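## Task

Carry plate C61 to the vacant nest OUT and leave it seated flat within the locators, with its well A1 (the cut-off corner) at the corner labelled A1. All other plates must finish exactly where they began, either seated in their nest or properly home in their slot of hotel H1. Nothing may rely on the robot holding it at the end. Open the gripper and withdraw afterwards.

## Robot and tools

ROBOT. A single four-axis plate-moving arm with one level two-finger gripper (it cannot tilt). Joints from base outward: lift 0.000 to 0.550 m, shoulder -2.000 to 2.000 rad, elbow -2.800 to 2.800 rad, wrist yaw -12.566 to 12.566 rad. Keep the elbow at least 0.4 rad away from 0, otherwise the arm may fold and fault. The commanded point, end_effector_position, is midway between the two rubber pads, 2 to 3 cm behind the fingertips. Fingers point along the gripper's +x and close along its y.

SCENE. Plates sit either in the six-slot hotel H1 (slot 1 lowest) or on nests N1/N2; only their ID labels tell them apart. Well A1 is at each plate's clipped corner. A plate is home in H1 when it rests flat on the shelf's two prongs, short side facing out, behind both front pins and between the side pins. Nest RG, in front of H1, can be used as a temporary set-down spot. Seated means lying flat inside the nest's locators.

FRAMES. Results report the gripper in the scene frame: origin on the tabletop under the arm base, +z up, +y to the left when facing along +x. Positions in metres, orientation as quaternion wxyz. Reported positions get less accurate at long reach.

execute_actions. Argument actions: a list holding one action, one wait, or nothing. Empty list {"actions": []} just returns the current state. An action is {"rows": [[...]], "steps": n} with n from 1 to 15 (default 15), each step 1/30 s; row k is used on step k and the final row repeats if rows run out. A wait is {"steps": n} with n up to 300, counted from the previous result. Optional pictures: true/false. A refused call sends nothing.

ROW (used by execute_actions and by move's target): five numbers, each in [-1, 1], order dx, dy, dz, rz, opening, for the one gripper. dx, dy, dz, rz are an offset, not a pose, expressed in the gripper's own axes and measured from the gripper pose shown in the latest result that shows it (before any such result in a scene, and for later calls within the same reply, from where the robot is when the action begins). Every row in an action uses that same reference, not the previous row. Scale: 1.0 equals 0.6 m of travel or 180 degrees of turn; rz rotates about gripper z from +x toward +y. Opening is absolute: +1 fully open (0.140 m), -1 closed (pads still 0.066 m apart). Closing fully takes at least about 0.6 s. All-zero offsets are not a pause: they pull the hand back to the reference pose.

move: target is one such five-number row (same offset rules); speed in m/s from 0.002 to 0.5, default 0.25, with turning capped at twice that in rad/s. It drives a straight path lasting 0.5 to 10 s (cut short at 10 s). It does not avoid obstacles; the hand lags, strays and can exceed the speed, particularly near full reach. Opening is sent when it starts. It ends when the path is done and hand and fingers are still, or 5 s after the path ends. Its result adds a move: line with the outcome (done, off_target, moving, held, fault) and limits (paced = the sent pose was clipped; held = a check blocked some steps, after which the arm may speed up), plus the distance from target.

wait: seconds from 0 to 10; the robot gets nothing new and heads only toward its last clipped pose.

zoom_image: camera cam_high (672x504) or cam_wrist (504x504); region [x0, y0, x1, y1] in pixels from the top-left, at most 504 by 504.

finished_scene: scene = the number of the current scene.

CONTROL. Each step, the commanded pose is clipped to within 70 mm and 16 degrees of the measured pose, then reached by damped inverse kinematics. After an action's last step the arm only continues to that clipped pose, so long moves may need several calls; check the reported pose. Joints share speed limits and stop together when reversed.

RESULT LINES. State: end_effector_position and end_effector_quat_wxyz. Joint positions: lift, shoulder, elbow, wrist yaw, then pad gap in metres. grip_measured: finger opening on the command scale (may be off by about 1 mm consistently). Hand target: the pose the controller is heading to. pose unreachable: clearance check altered or blocked the command; HELD flags steps where a row was not (fully) sent. MOTOR HOT appears from 85 °C; at 100 °C an OVER-TEMPERATURE FAULT brakes the arm until it cools. Holding loads heats motors.

GRIPPING. To hold, command an opening below grip_measured; about 0.04 below is firm, less is lighter. Pads give about 18 N each; fast closing presses harder and may bounce open.

CAUTIONS. Load limits: lift 54.6 N, shoulder 8.19 N m, elbow 4.09 N m, wrist yaw 1.36 N m, including held weight; exceeding one stops the arm for 10 s and drops the rest of the call. Faster contact hits harder, and a target further past contact presses harder. Offsets are taken from the measured hand, so repeating one against a rigid surface won't push deeper, but against something yielding it will. Parts may occasionally be tugged or pushed. Never knock or place anything off the table; avoid drops, slips, slams and hard pushes. Finish with the plate resting on its own, gripper open and clear.

Each tool is called after ">>>" in YAML: its name, and indented under it one key for each argument.

## Session

>>> execute_actions:
  actions: []

>>> zoom_image:
  camera: "cam_high"
  region: [100,60,436,312]

>>> zoom_image:
  camera: "cam_high"
  region: [336,60,672,312]

Scene clock: 0.00 s of 9600.00 s.
end_effector_position=(+0.5320, +0.0345, +0.3767) grip_measured=+1.00 end_effector_quat_wxyz=(+0.510, -0.000, -0.000, +0.860)
Joint positions: [ 0.372 -0.742 -1.967 -1.503  0.14 ]
Hand target: +0.532, +0.034, +0.377; +0.510, -0.000, -0.000, +0.860

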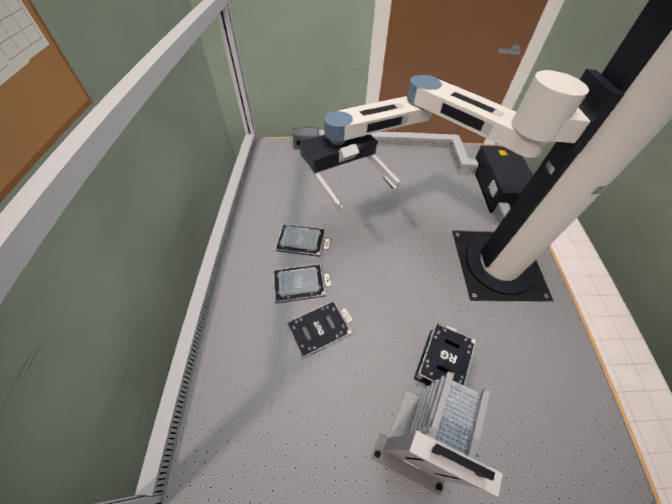

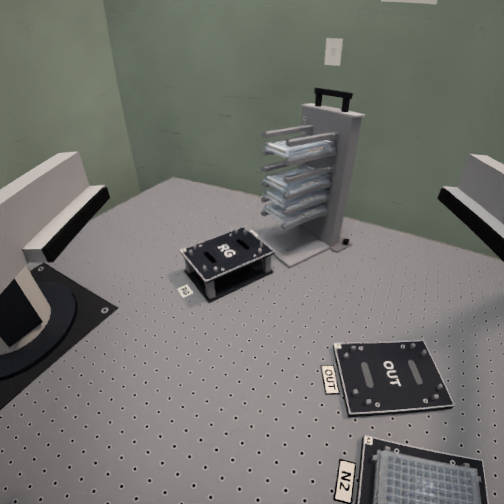

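Region (100, 60, 436, 312) of cam_high's 672x504 image, scaled by 1.500, with more detail than that image has; it fills the top 378 rows of this view, and the rest is white.

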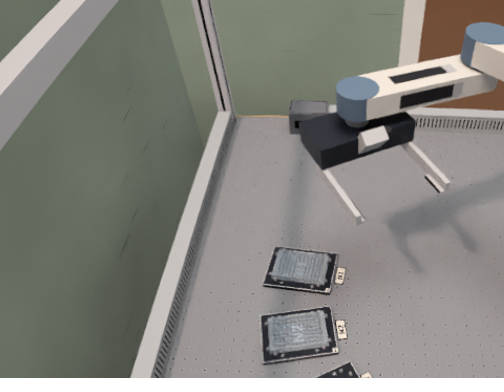

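Region (336, 60, 672, 312) of cam_high's 672x504 image, scaled by 1.500, with more detail than that image has; it fills the top 378 rows of this view, and the rest is white.

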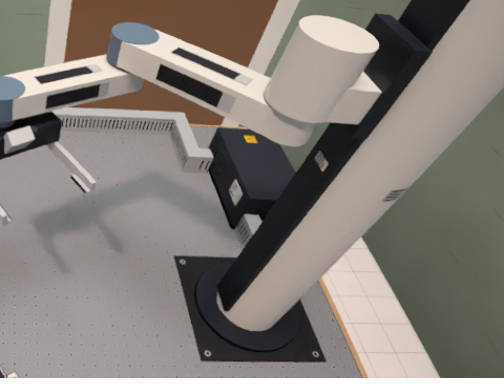

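>>> zoom_image:
  camera: "cam_wrist"
  region: [230,100,390,260]

>>> zoom_image:
  camera: "cam_wrist"
  region: [310,320,494,504]

>>> zoom_image:
  camera: "cam_high"
  region: [250,220,390,360]

>>> zoom_image:
  camera: "cam_high"
  region: [360,310,540,500]

Region (230, 100, 390, 260) of cam_wrist's 504x504 image, scaled by 3.150, with more detail than that image has.

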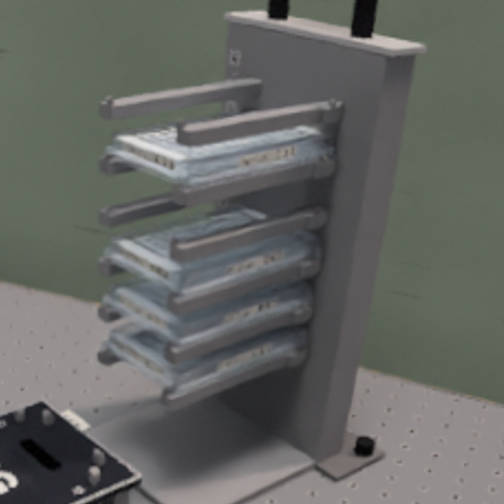

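Region (310, 320, 494, 504) of cam_wrist's 504x504 image, scaled by 2.739, with more detail than that image has.

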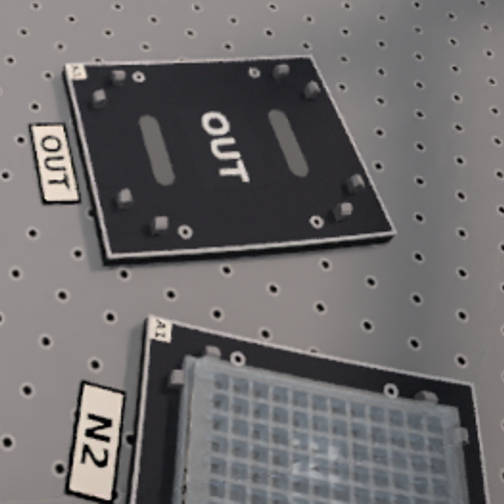

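Region (250, 220, 390, 360) of cam_high's 672x504 image, scaled by 3.600, with more detail than that image has.

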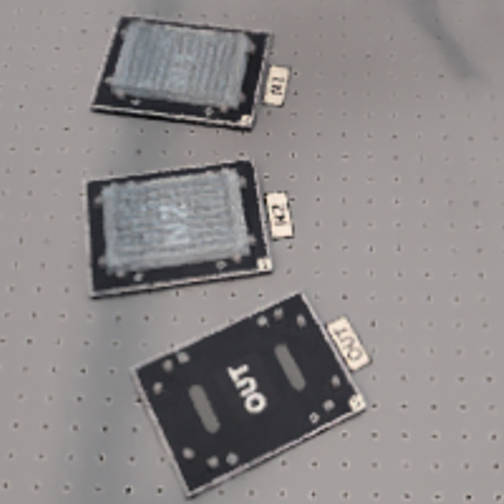

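Region (360, 310, 540, 500) of cam_high's 672x504 image, scaled by 2.653, with more detail than that image has; it fills the left 477 columns of this view, and the rest is white.

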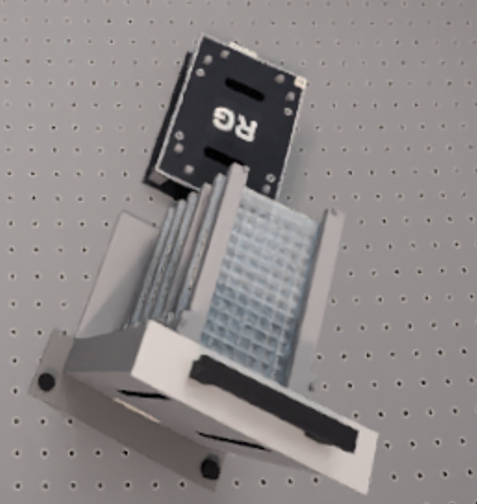

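>>> move:
  target: [0.64,0.155,-0.25,-0.3,1]
  speed: 0.4

Scene clock: 5.67 s of 9600.00 s.
end_effector_position=(+0.2659, +0.3266, +0.2267) grip_measured=+1.00 end_effector_quat_wxyz=(+0.845, -0.000, -0.000, +0.535)
Joint positions: [ 0.222  0.422 -0.785 -4.79   0.14 ]
Hand target: +0.266, +0.326, +0.227; +0.845, -0.000, -0.000, +0.535
Off the commanded pose: 0.000 m, 0 deg.
After step 90, 0.63 s passed at rest.
move: done; limits=paced
camera_calibration (this result's frames):
cam_wrist: T_world_to_cam=[[0.906201, -0.422835, -0.00331182, -0.0932664], [-0.257514, -0.545646, -0.797469, 0.414613], [0.335391, 0.72352, -0.603351, -0.0927715], [0, 0, 0, 1]] pos_world=[0.222401, 0.253918, 0.274358]

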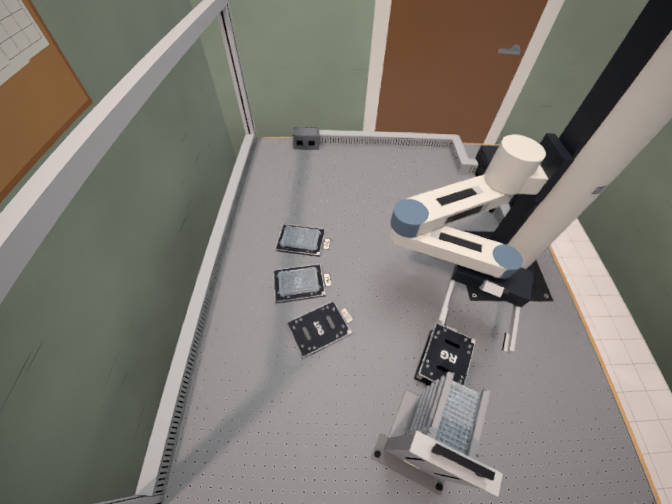

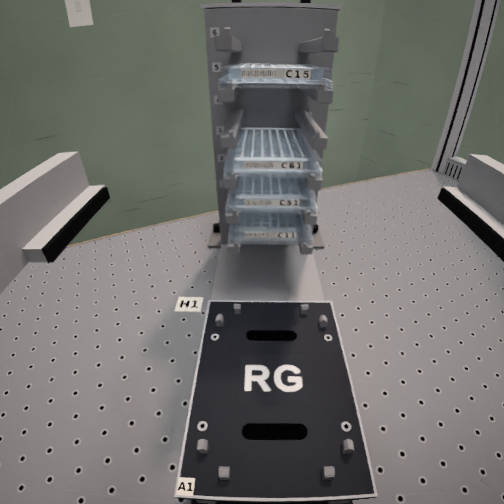

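>>> zoom_image:
  camera: "cam_wrist"
  region: [200,90,350,240]

>>> zoom_image:
  camera: "cam_wrist"
  region: [160,284,390,504]

Region (200, 90, 350, 240) of cam_wrist's 504x504 image, scaled by 3.360, with more detail than that image has.

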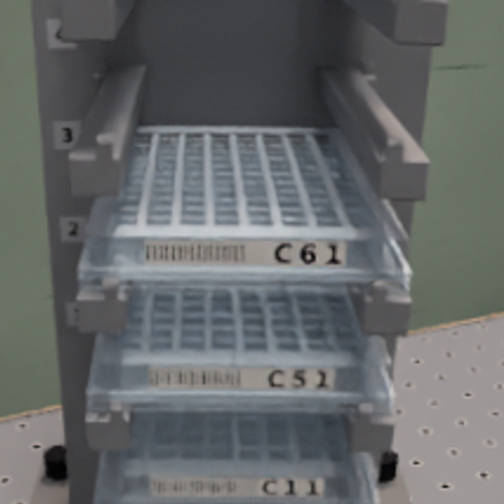

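Region (160, 284, 390, 504) of cam_wrist's 504x504 image, scaled by 2.191, with more detail than that image has; it fills the top 482 rows of this view, and the rest is white.

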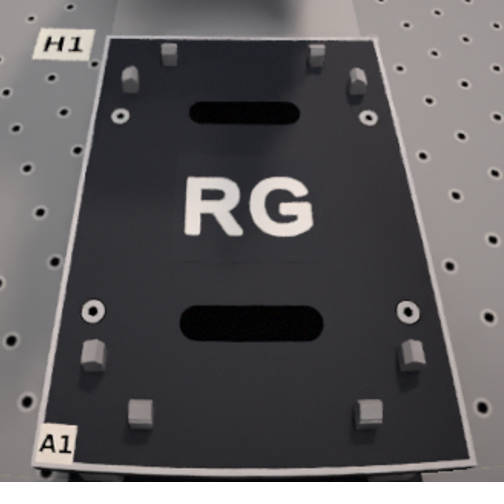

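>>> move:
  target: [0.17,-0.0133,-0.058,-0.0035,0.3]

Scene clock: 10.63 s of 9600.00 s.
end_effector_position=(+0.3168, +0.4154, +0.1919) grip_measured=+0.30 end_effector_quat_wxyz=(+0.848, -0.000, -0.000, +0.531)
Joint positions: [ 0.187  0.45  -1.224 -4.391  0.114]
Hand target: +0.317, +0.415, +0.192; +0.848, -0.000, -0.000, +0.531
Off the commanded pose: 0.000 m, 0 deg.
After step 90, 1.17 s passed at rest.
move: done
camera_calibration (this result's frames):
cam_wrist: T_world_to_cam=[[0.901239, -0.433309, -0.00331182, -0.0959938], [-0.26382, -0.542625, -0.797469, 0.449137], [0.343753, 0.719584, -0.603351, -0.19614], [0, 0, 0, 1]] pos_world=[0.272429, 0.343258, 0.239514]

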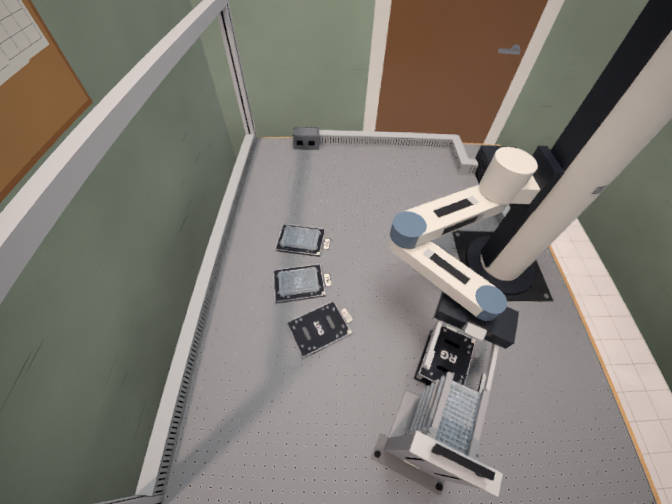

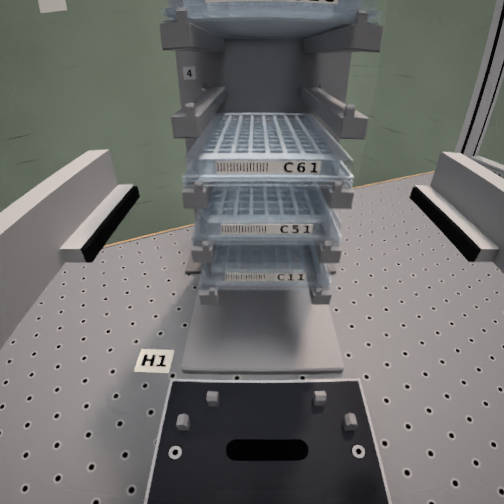

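>>> move:
  target: [0.165,0.002,0,0,0.3]
  speed: 0.12

>>> move:
  target: [0,0,0,0,-0.3]

Scene clock: 15.43 s of 9600.00 s.
end_effector_position=(+0.3591, +0.5049, +0.1919) grip_measured=+0.30 end_effector_quat_wxyz=(+0.848, -0.000, -0.000, +0.530)
Joint positions: [ 0.187  0.622 -1.741 -4.046  0.114]
Hand target: +0.359, +0.505, +0.192; +0.848, -0.000, -0.000, +0.531
Off the commanded pose: 0.000 m, 0 deg.
After step 90, 0.63 s passed at rest.
move: done
camera_calibration (this result's frames):
cam_wrist: T_world_to_cam=[[0.901006, -0.433794, -0.00331182, -0.0950074], [-0.264113, -0.542483, -0.797469, 0.508937], [0.344141, 0.719399, -0.603351, -0.275164], [0, 0, 0, 1]] pos_world=[0.314714, 0.432829, 0.239527]

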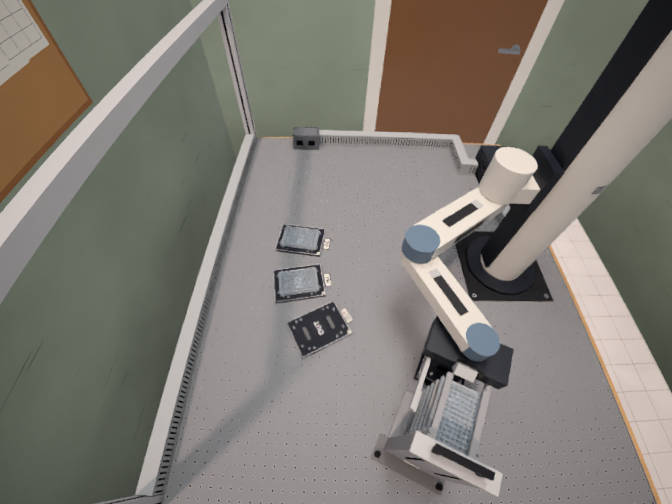

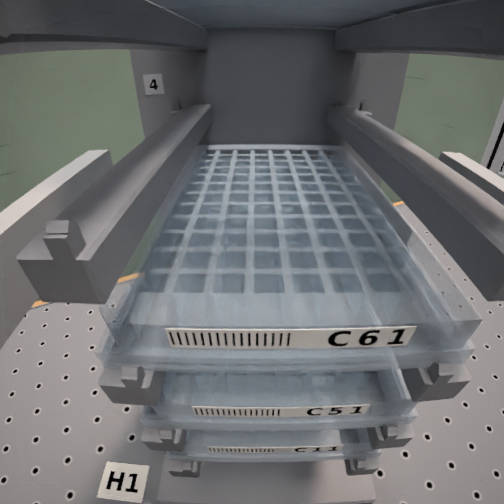

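Scene clock: 15.93 s of 9600.00 s.
end_effector_position=(+0.3591, +0.5049, +0.1919) grip_measured=-0.30 end_effector_quat_wxyz=(+0.848, -0.000, -0.000, +0.530)
Joint positions: [ 0.187  0.622 -1.741 -4.046  0.092]
Hand target: +0.359, +0.505, +0.192; +0.848, -0.000, -0.000, +0.530
Off the commanded pose: 0.000 m, 0 deg.
move: done
camera_calibration (this result's frames):
cam_wrist: T_world_to_cam=[[0.901008, -0.433789, -0.00331182, -0.0950098], [-0.26411, -0.542485, -0.797469, 0.508937], [0.344137, 0.719401, -0.603351, -0.275163], [0, 0, 0, 1]] pos_world=[0.314713, 0.432829, 0.239527]

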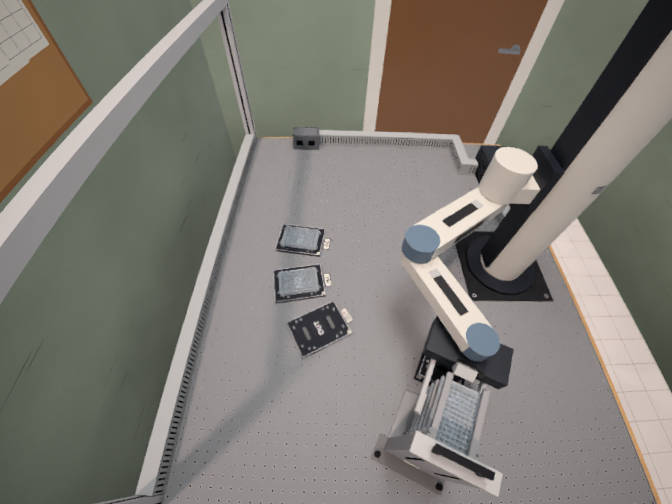

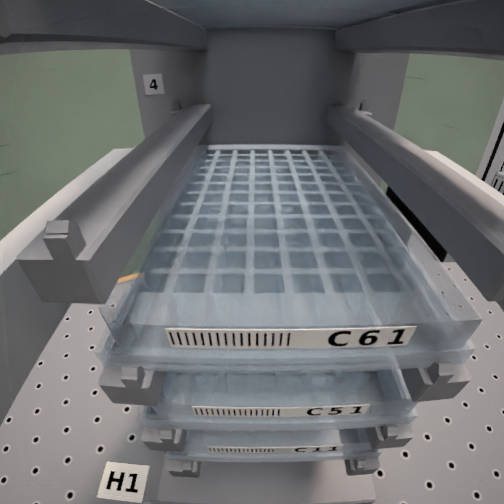

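>>> execute_actions:
  actions:
    - {"rows":[[0,0,0,0,-0.35],[0,0,0,0,-0.39],[0,0,0,0,-0.43],[0,0,0,0,-0.46],[0,0,0,0,-0.48],[0,0,0,0,-0.5],[0,0,0,0,-0.52],[0,0,0,0,-0.54],[0,0,0,0,-0.56],[0,0,0,0,-0.58],[0,0,0,0,-0.6],[0,0,0,0,-0.62]]}

>>> move:
  target: [0,0,0.01,0,-0.62]
  speed: 0.02

Scene clock: 19.67 s of 9600.00 s.
end_effector_position=(+0.3591, +0.5049, +0.1919) grip_measured=-0.55 end_effector_quat_wxyz=(+0.848, -0.000, -0.000, +0.530)
Joint positions: [ 0.187  0.622 -1.741 -4.046  0.083]
Hand target: +0.359, +0.505, +0.192; +0.848, -0.000, -0.000, +0.530
Off the commanded pose: 0.000 m, 0 deg.
Steps of this call (steps 1 to 90: nothing new was sent; then 0.23 s passed at rest; steps 91 to 105: all 15 steps of this action). Readings (end_effector_position):
91: (+0.3591, +0.5049, +0.1919)
92: (+0.3591, +0.5049, +0.1919)
94: (+0.3591, +0.5049, +0.1919)
98: (+0.3591, +0.5049, +0.1919)
105: the state above
camera_calibration (this result's frames):
cam_wrist: T_world_to_cam=[[0.901042, -0.433719, -0.00331182, -0.0950448], [-0.264067, -0.542505, -0.797469, 0.508931], [0.34408, 0.719428, -0.603351, -0.275155], [0, 0, 0, 1]] pos_world=[0.314707, 0.432829, 0.239527]

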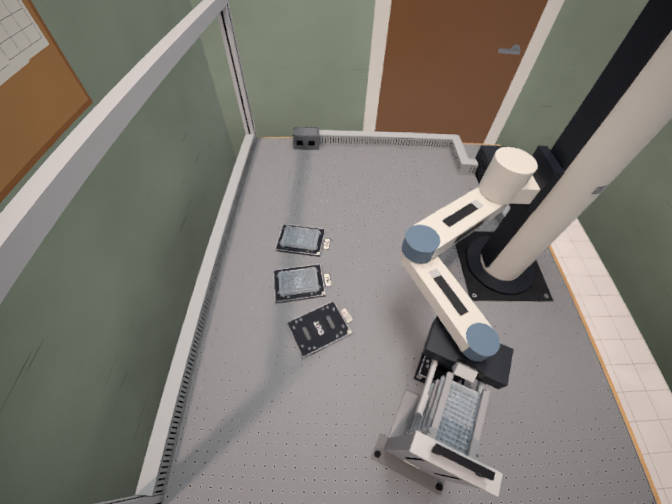

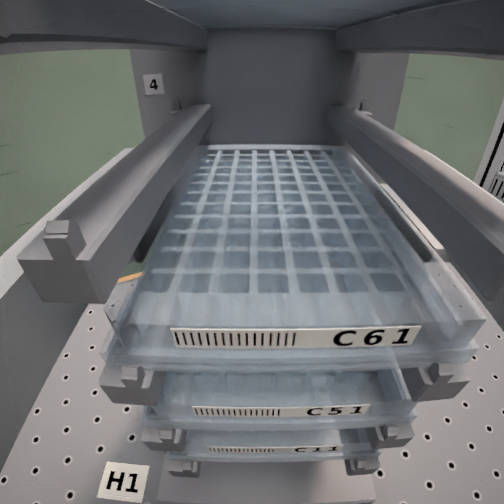

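Scene clock: 20.60 s of 9600.00 s.
end_effector_position=(+0.3591, +0.5049, +0.1979) grip_measured=-0.55 end_effector_quat_wxyz=(+0.848, -0.000, -0.000, +0.530)
Joint positions: [ 0.193  0.622 -1.741 -4.046  0.083]
Hand target: +0.359, +0.505, +0.198; +0.848, -0.000, -0.000, +0.530
Off the commanded pose: 0.000 m, 0 deg.
move: done
camera_calibration (this result's frames):
cam_wrist: T_world_to_cam=[[0.901045, -0.433712, -0.00331182, -0.095027], [-0.264063, -0.542507, -0.797469, 0.513721], [0.344075, 0.71943, -0.603351, -0.271528], [0, 0, 0, 1]] pos_world=[0.314705, 0.432828, 0.245535]

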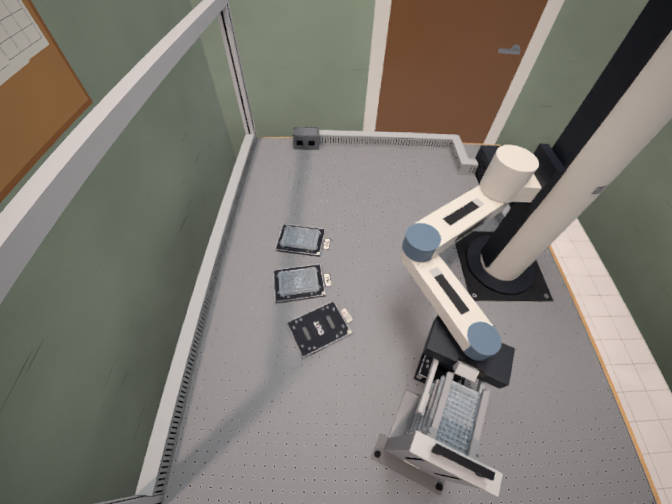

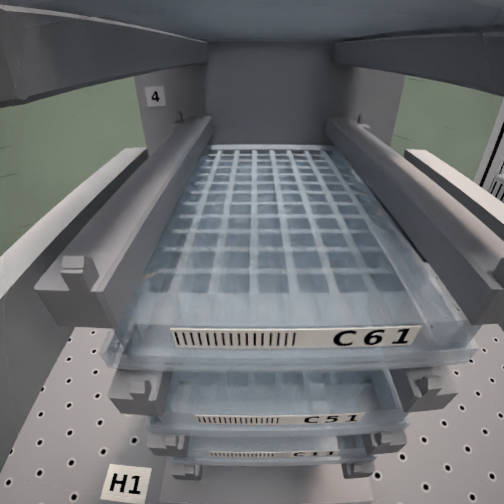

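>>> move:
  target: [-0.03,0,0,0,-0.62]
  speed: 0.02

Scene clock: 22.63 s of 9600.00 s.
end_effector_position=(+0.3510, +0.4888, +0.1979) grip_measured=-0.55 end_effector_quat_wxyz=(+0.848, -0.000, -0.000, +0.531)
Joint positions: [ 0.193  0.584 -1.637 -4.111  0.083]
Hand target: +0.351, +0.489, +0.198; +0.848, -0.000, -0.000, +0.530
Off the commanded pose: 0.000 m, 0 deg.
move: done
camera_calibration (this result's frames):
cam_wrist: T_world_to_cam=[[0.901307, -0.433169, -0.00331182, -0.0951383], [-0.263736, -0.542666, -0.797469, 0.502807], [0.343642, 0.719638, -0.603351, -0.257103], [0, 0, 0, 1]] pos_world=[0.306708, 0.416666, 0.245535]

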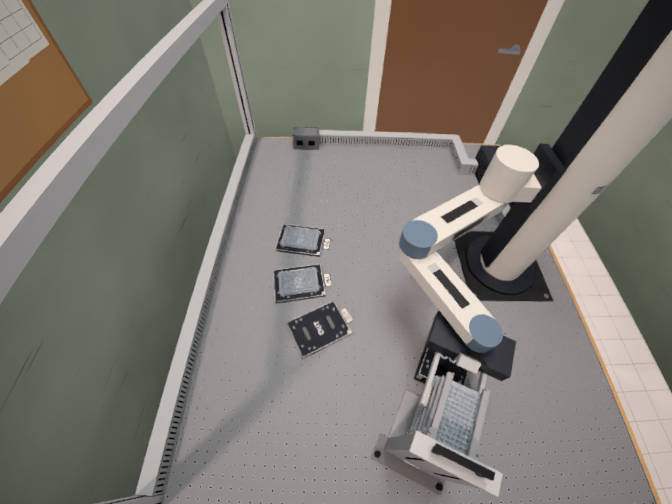

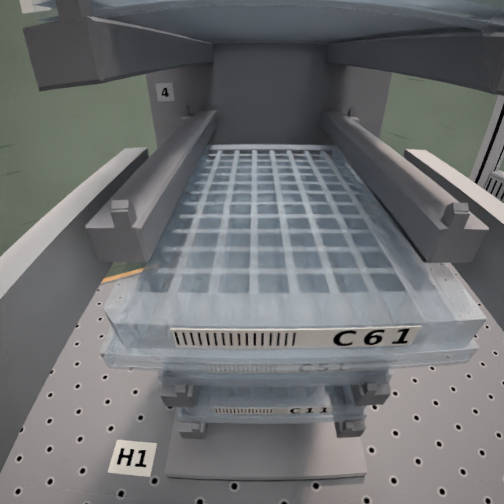

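>>> move:
  target: [-0.267,0,0,0,-0.62]
  speed: 0.15

>>> move:
  target: [-0.095,-0.447,-0.25,-0.2,-0.62]

>>> zoom_image:
  camera: "cam_wrist"
  region: [140,40,400,240]

Scene clock: 27.83 s of 9600.00 s.
end_effector_position=(+0.2810, +0.3447, +0.1978) grip_measured=-0.55 end_effector_quat_wxyz=(+0.848, -0.000, -0.000, +0.531)
Joint positions: [ 0.193  0.398 -0.875 -4.687  0.083]
Hand target: +0.281, +0.345, +0.198; +0.848, -0.000, -0.000, +0.531
Off the commanded pose: 0.000 m, 0 deg.
After step 90, 0.83 s passed at rest.
move: done
camera_calibration (this result's frames):
cam_wrist: T_world_to_cam=[[0.901493, -0.432782, -0.00331182, -0.0946036], [-0.263503, -0.542779, -0.797469, 0.40606], [0.343332, 0.719785, -0.603351, -0.129305], [0, 0, 0, 1]] pos_world=[0.236677, 0.27253, 0.245491]

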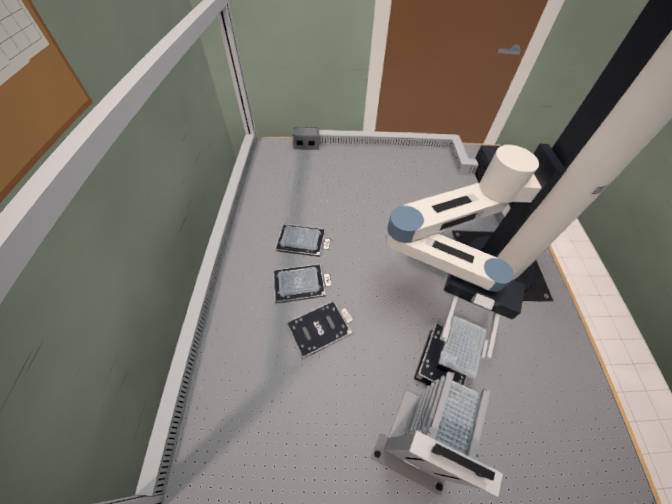

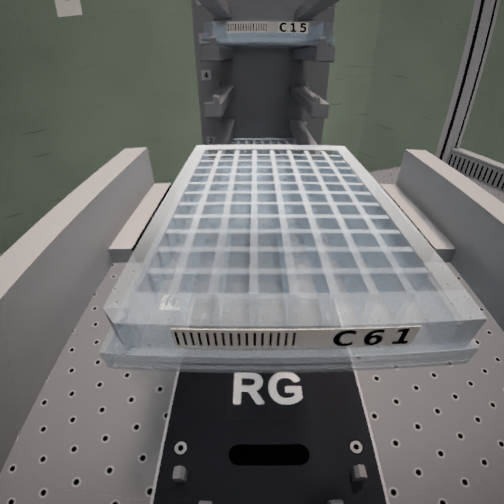

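Scene clock: 29.47 s of 9600.00 s.
end_effector_position=(+0.4974, +0.1762, +0.0478) grip_measured=-0.55 end_effector_quat_wxyz=(+0.970, -0.000, -0.000, +0.243)
Joint positions: [ 0.043 -0.459 -0.893 -4.442  0.083]
Hand target: +0.497, +0.176, +0.048; +0.970, -0.000, -0.000, +0.243
Off the commanded pose: 0.000 m, 0 deg.
move: done
camera_calibration (this result's frames):
cam_wrist: T_world_to_cam=[[0.474275, -0.880371, -0.00331182, -0.0717903], [-0.532431, -0.283832, -0.797469, 0.340126], [0.701128, 0.379983, -0.603351, -0.29099], [0, 0, 0, 1]] pos_world=[0.419163, 0.143908, 0.0954333]

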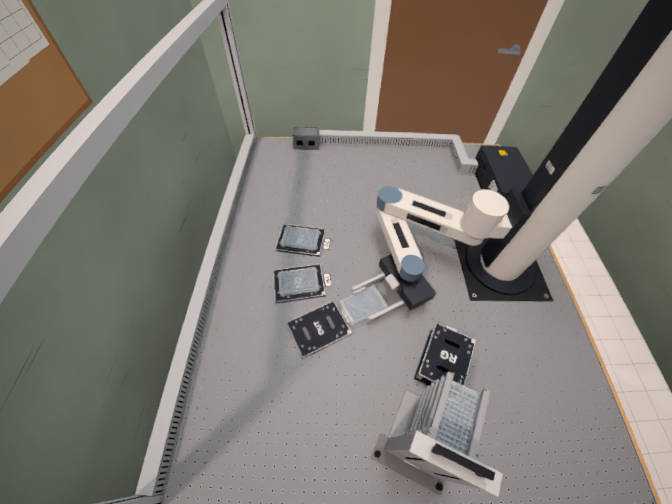

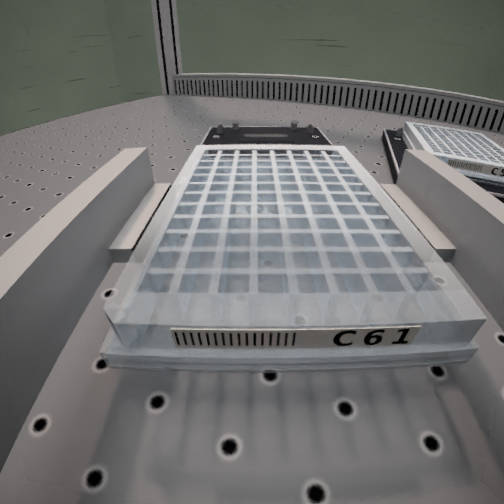

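Region (140, 40, 400, 240) of cam_wrist's 504x504 image, scaled by 1.938, with more detail than that image has; it fills the top 388 rows of this view, and the rest is white.

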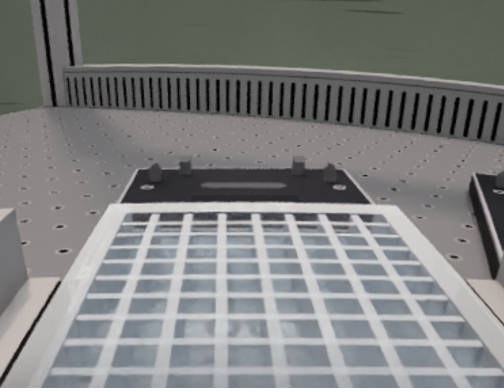

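>>> move:
  target: [0.262,-0.003,-0.012,0,-0.62]

Scene clock: 31.43 s of 9600.00 s.
end_effector_position=(+0.6361, +0.2480, +0.0407) grip_measured=-0.55 end_effector_quat_wxyz=(+0.970, -0.000, -0.000, +0.242)
Joint positions: [ 0.036 -0.178 -1.653 -3.964  0.083]
Hand target: +0.637, +0.249, +0.041; +0.970, -0.000, -0.000, +0.242
Off the commanded pose: 0.001 m, 0 deg.
move: done
camera_calibration (this result's frames):
cam_wrist: T_world_to_cam=[[0.472517, -0.881315, -0.00331182, -0.0730156], [-0.532996, -0.282769, -0.797469, 0.428744], [0.701885, 0.378583, -0.603351, -0.419872], [0, 0, 0, 1]] pos_world=[0.557722, 0.215842, 0.0883377]

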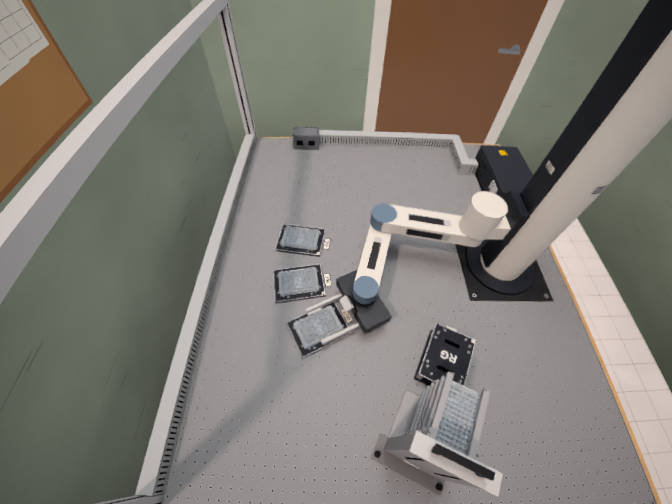

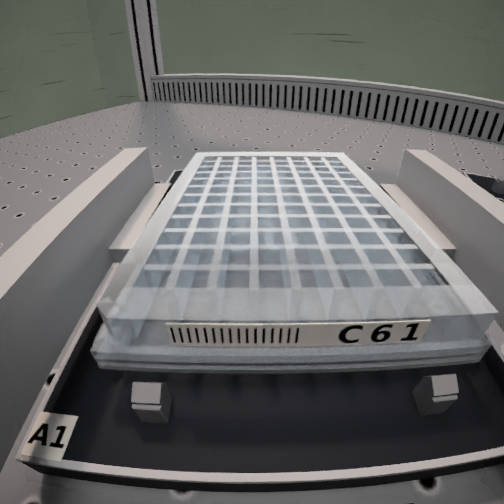

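>>> move:
  target: [0,0,0.03,0,-0.62]
  speed: 0.05

>>> zoom_image:
  camera: "cam_high"
  region: [270,270,390,370]

Scene clock: 35.37 s of 9600.00 s.
end_effector_position=(+0.6361, +0.2479, +0.0587) grip_measured=-0.55 end_effector_quat_wxyz=(+0.970, -0.000, -0.000, +0.242)
Joint positions: [ 0.054 -0.178 -1.653 -3.964  0.083]
Hand target: +0.636, +0.248, +0.059; +0.970, -0.000, -0.000, +0.242
Off the commanded pose: 0.000 m, 0 deg.
After step 90, 0.23 s passed at rest.
move: done
camera_calibration (this result's frames):
cam_wrist: T_world_to_cam=[[0.472496, -0.881326, -0.00331182, -0.0730284], [-0.533003, -0.282757, -0.797469, 0.443114], [0.701894, 0.378566, -0.603351, -0.40898], [0, 0, 0, 1]] pos_world=[0.557747, 0.215757, 0.10637]

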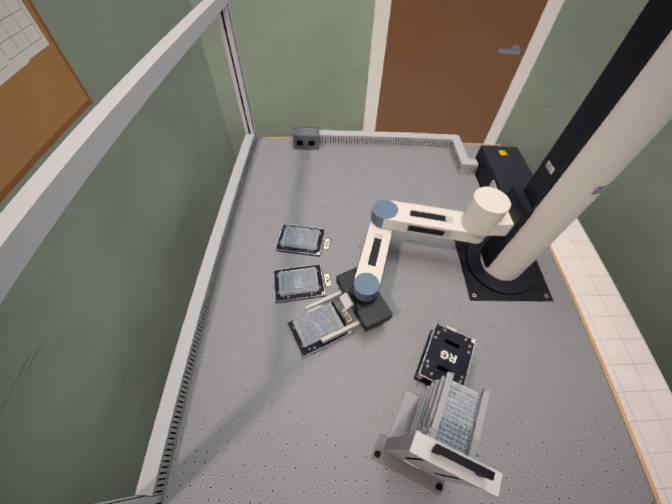

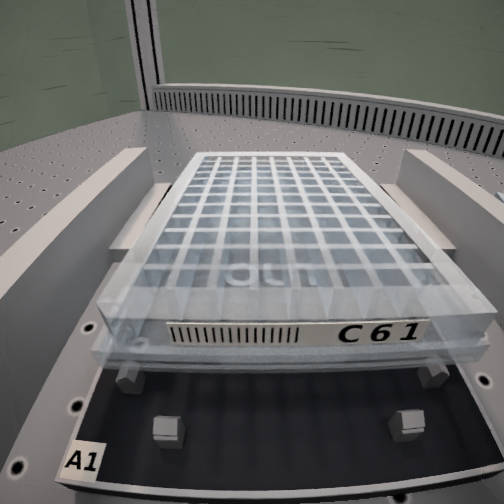

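Region (270, 270, 390, 370) of cam_high's 672x504 image, scaled by 4.200, with more detail than that image has.

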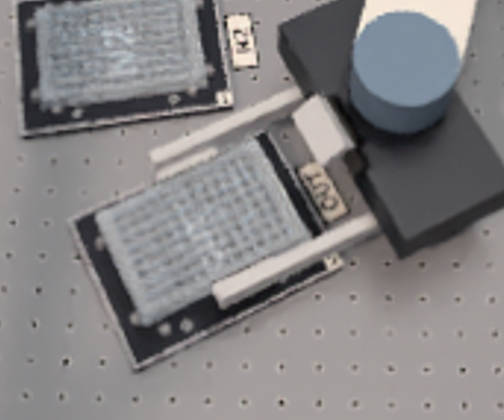

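>>> move:
  target: [-0.003,0,-0.028,0,-0.62]
  speed: 0.02

>>> move:
  target: [0,0,-0.008,0,-0.62]
  speed: 0.01

Scene clock: 39.03 s of 9600.00 s.
end_effector_position=(+0.6345, +0.2472, +0.0419) grip_measured=-0.55 end_effector_quat_wxyz=(+0.970, -0.000, -0.000, +0.242)
Joint positions: [ 0.037 -0.182 -1.643 -3.969  0.083]
Hand target: +0.635, +0.247, +0.042; +0.970, -0.000, -0.000, +0.242
Off the commanded pose: 0.000 m, 0 deg.
move: done
camera_calibration (this result's frames):
cam_wrist: T_world_to_cam=[[0.472913, -0.881103, -0.00331182, -0.0732516], [-0.532869, -0.283008, -0.797469, 0.428575], [0.701715, 0.378898, -0.603351, -0.417701], [0, 0, 0, 1]] pos_world=[0.556123, 0.215014, 0.0895122]

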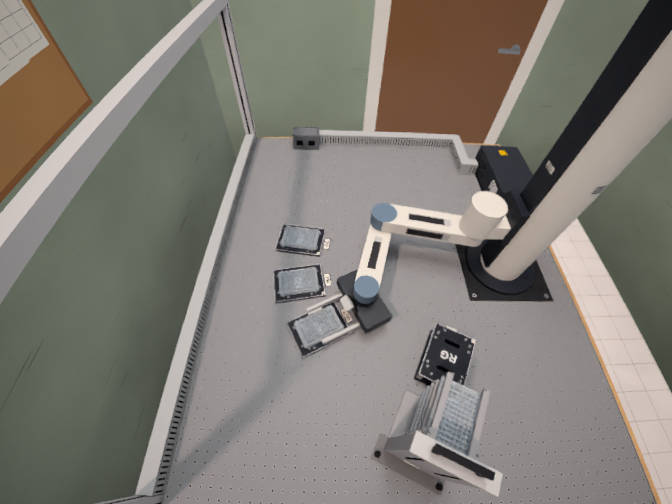

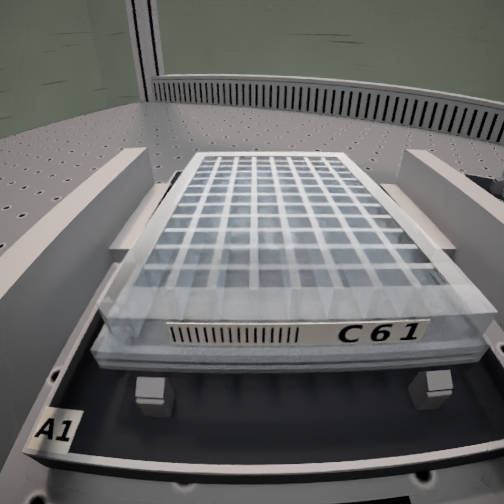

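Scene clock: 39.73 s of 9600.00 s.
end_effector_position=(+0.6346, +0.2472, +0.0372) grip_measured=-0.55 end_effector_quat_wxyz=(+0.970, -0.000, -0.000, +0.242)
Joint positions: [ 0.032 -0.182 -1.644 -3.968  0.083]
Hand target: +0.634, +0.247, +0.037; +0.970, -0.000, -0.000, +0.242
Off the commanded pose: 0.000 m, 0 deg.
move: done
camera_calibration (this result's frames):
cam_wrist: T_world_to_cam=[[0.473186, -0.880956, -0.00331182, -0.0735348], [-0.532781, -0.283174, -0.797469, 0.424952], [0.701597, 0.379116, -0.603351, -0.420562], [0, 0, 0, 1]] pos_world=[0.556267, 0.214996, 0.084896]

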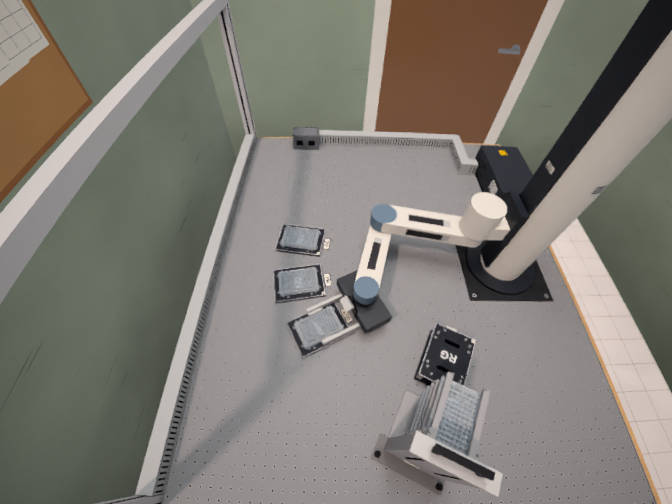

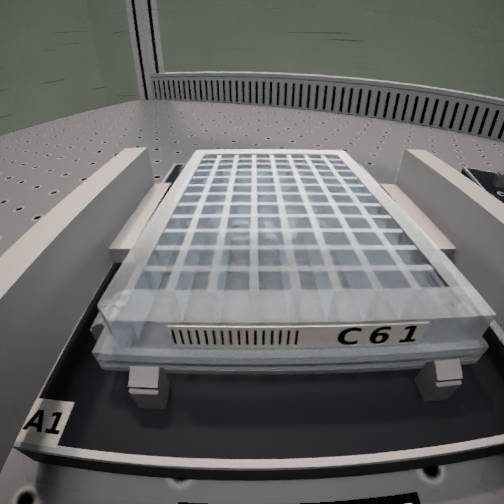

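>>> move:
  target: [-0.0015,0,-0.005,0,-0.62]
  speed: 0.01

>>> zoom_image:
  camera: "cam_high"
  region: [280,290,360,360]

Scene clock: 41.53 s of 9600.00 s.
end_effector_position=(+0.6343, +0.2469, +0.0345) grip_measured=-0.55 end_effector_quat_wxyz=(+0.970, -0.000, -0.000, +0.242)
Joint positions: [ 0.029 -0.184 -1.641 -3.968  0.083]
Hand target: +0.634, +0.247, +0.034; +0.970, -0.000, -0.000, +0.242
Off the commanded pose: 0.001 m, 0 deg.
move: done
camera_calibration (this result's frames):
cam_wrist: T_world_to_cam=[[0.473927, -0.880558, -0.00331182, -0.0741864], [-0.532543, -0.283622, -0.797469, 0.422469], [0.701278, 0.379706, -0.603351, -0.421832], [0, 0, 0, 1]] pos_world=[0.555964, 0.214668, 0.0821471]

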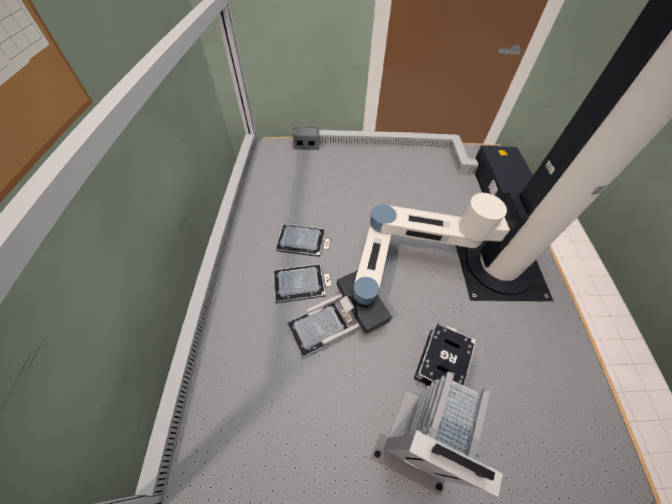

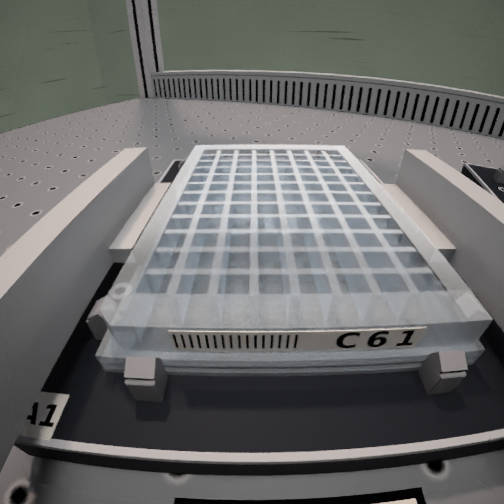

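Region (280, 290, 360, 360) of cam_high's 672x504 image, scaled by 6.300, with more detail than that image has; it fills the top 441 rows of this view, and the rest is white.

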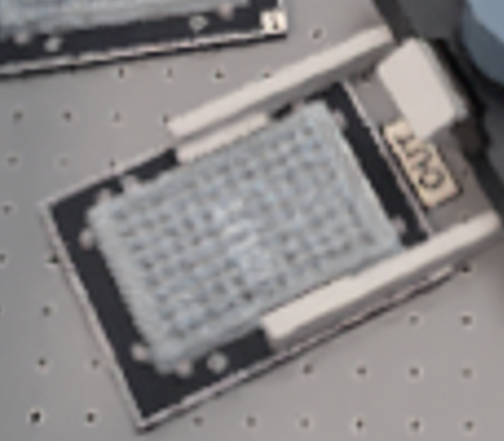

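>>> move:
  target: [0,0,0,0,0.1]

>>> move:
  target: [-0.04,0,0.17,0,0.1]

>>> zoom_image:
  camera: "cam_wrist"
  region: [130,200,430,500]

Scene clock: 44.23 s of 9600.00 s.
end_effector_position=(+0.6342, +0.2470, +0.0345) grip_measured=+0.10 end_effector_quat_wxyz=(+0.970, -0.000, -0.000, +0.243)
Joint positions: [ 0.03  -0.184 -1.642 -3.968  0.107]
Hand target: +0.634, +0.247, +0.034; +0.970, -0.000, -0.000, +0.242
Off the commanded pose: 0.000 m, 0 deg.
move: done
camera_calibration (this result's frames):
cam_wrist: T_world_to_cam=[[0.474294, -0.88036, -0.00331182, -0.0743493], [-0.532425, -0.283844, -0.797469, 0.422497], [0.70112, 0.379998, -0.603351, -0.421795], [0, 0, 0, 1]] pos_world=[0.55594, 0.21475, 0.0821911]

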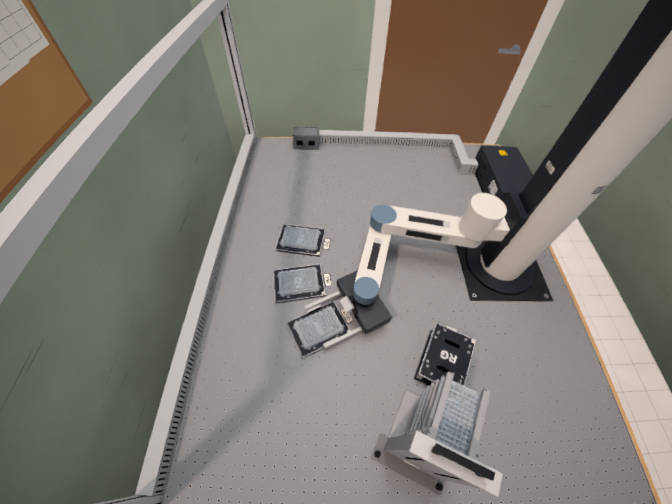

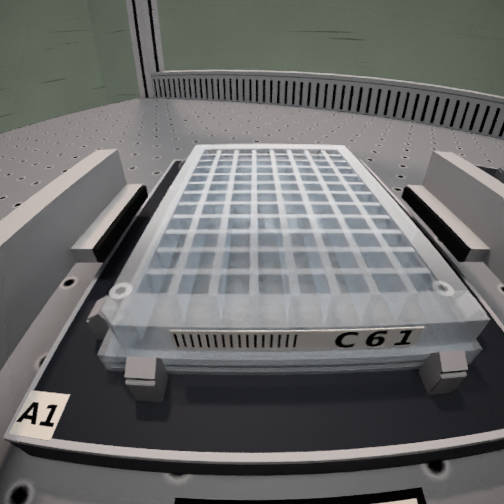

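Scene clock: 45.07 s of 9600.00 s.
end_effector_position=(+0.6130, +0.2359, +0.1366) grip_measured=+0.10 end_effector_quat_wxyz=(+0.970, -0.000, -0.000, +0.243)
Joint positions: [ 0.132 -0.239 -1.509 -4.044  0.107]
Hand target: +0.613, +0.236, +0.137; +0.970, -0.000, -0.000, +0.243
Off the commanded pose: 0.000 m, 0 deg.
move: done
camera_calibration (this result's frames):
cam_wrist: T_world_to_cam=[[0.474771, -0.880103, -0.00331182, -0.074129], [-0.532271, -0.284132, -0.797469, 0.489358], [0.700914, 0.380378, -0.603351, -0.341039], [0, 0, 0, 1]] pos_world=[0.534704, 0.203525, 0.184236]

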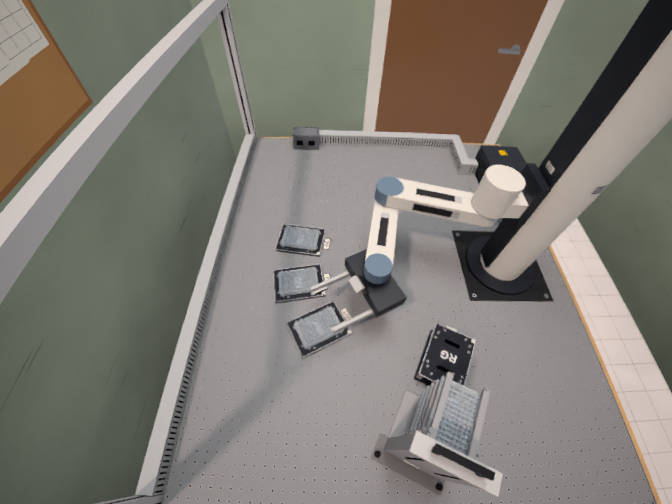

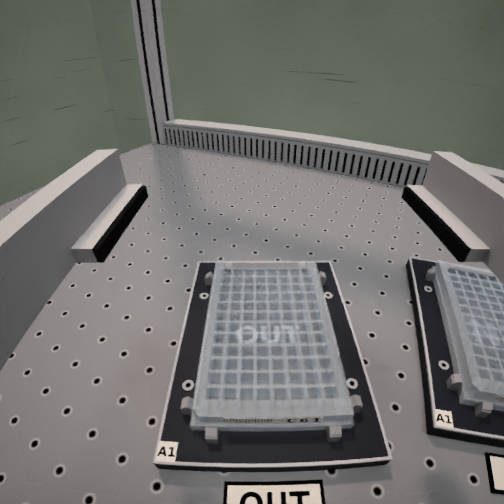

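Region (130, 200, 430, 500) of cam_wrist's 504x504 image, scaled by 1.680, with more detail than that image has.

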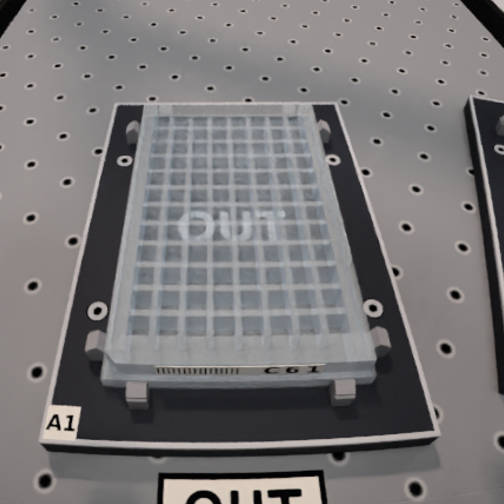

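>>> zoom_image:
  camera: "cam_wrist"
  region: [170,380,370,450]

>>> zoom_image:
  camera: "cam_wrist"
  region: [190,245,340,305]

>>> zoom_image:
  camera: "cam_high"
  region: [265,220,365,360]

Region (170, 380, 370, 450) of cam_wrist's 504x504 image, scaled by 2.520, with more detail than that image has; it fills the top 176 rows of this view, and the rest is white.

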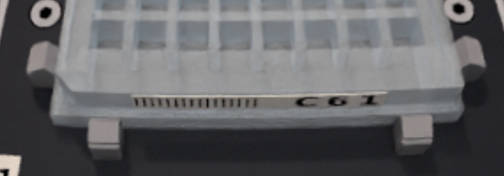

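Region (190, 245, 340, 305) of cam_wrist's 504x504 image, scaled by 3.360, with more detail than that image has; it fills the top 202 rows of this view, and the rest is white.

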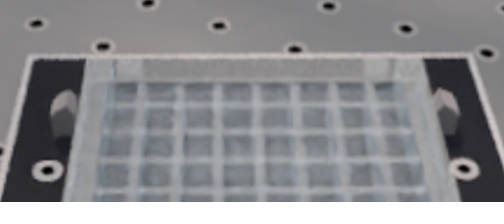

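Region (265, 220, 365, 360) of cam_high's 672x504 image, scaled by 3.600, with more detail than that image has; it fills the left 360 columns of this view, and the rest is white.

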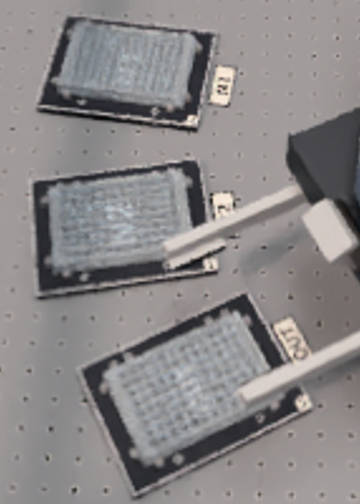

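>>> finished_scene:
  scene: 1

The scene is finished: the task was done.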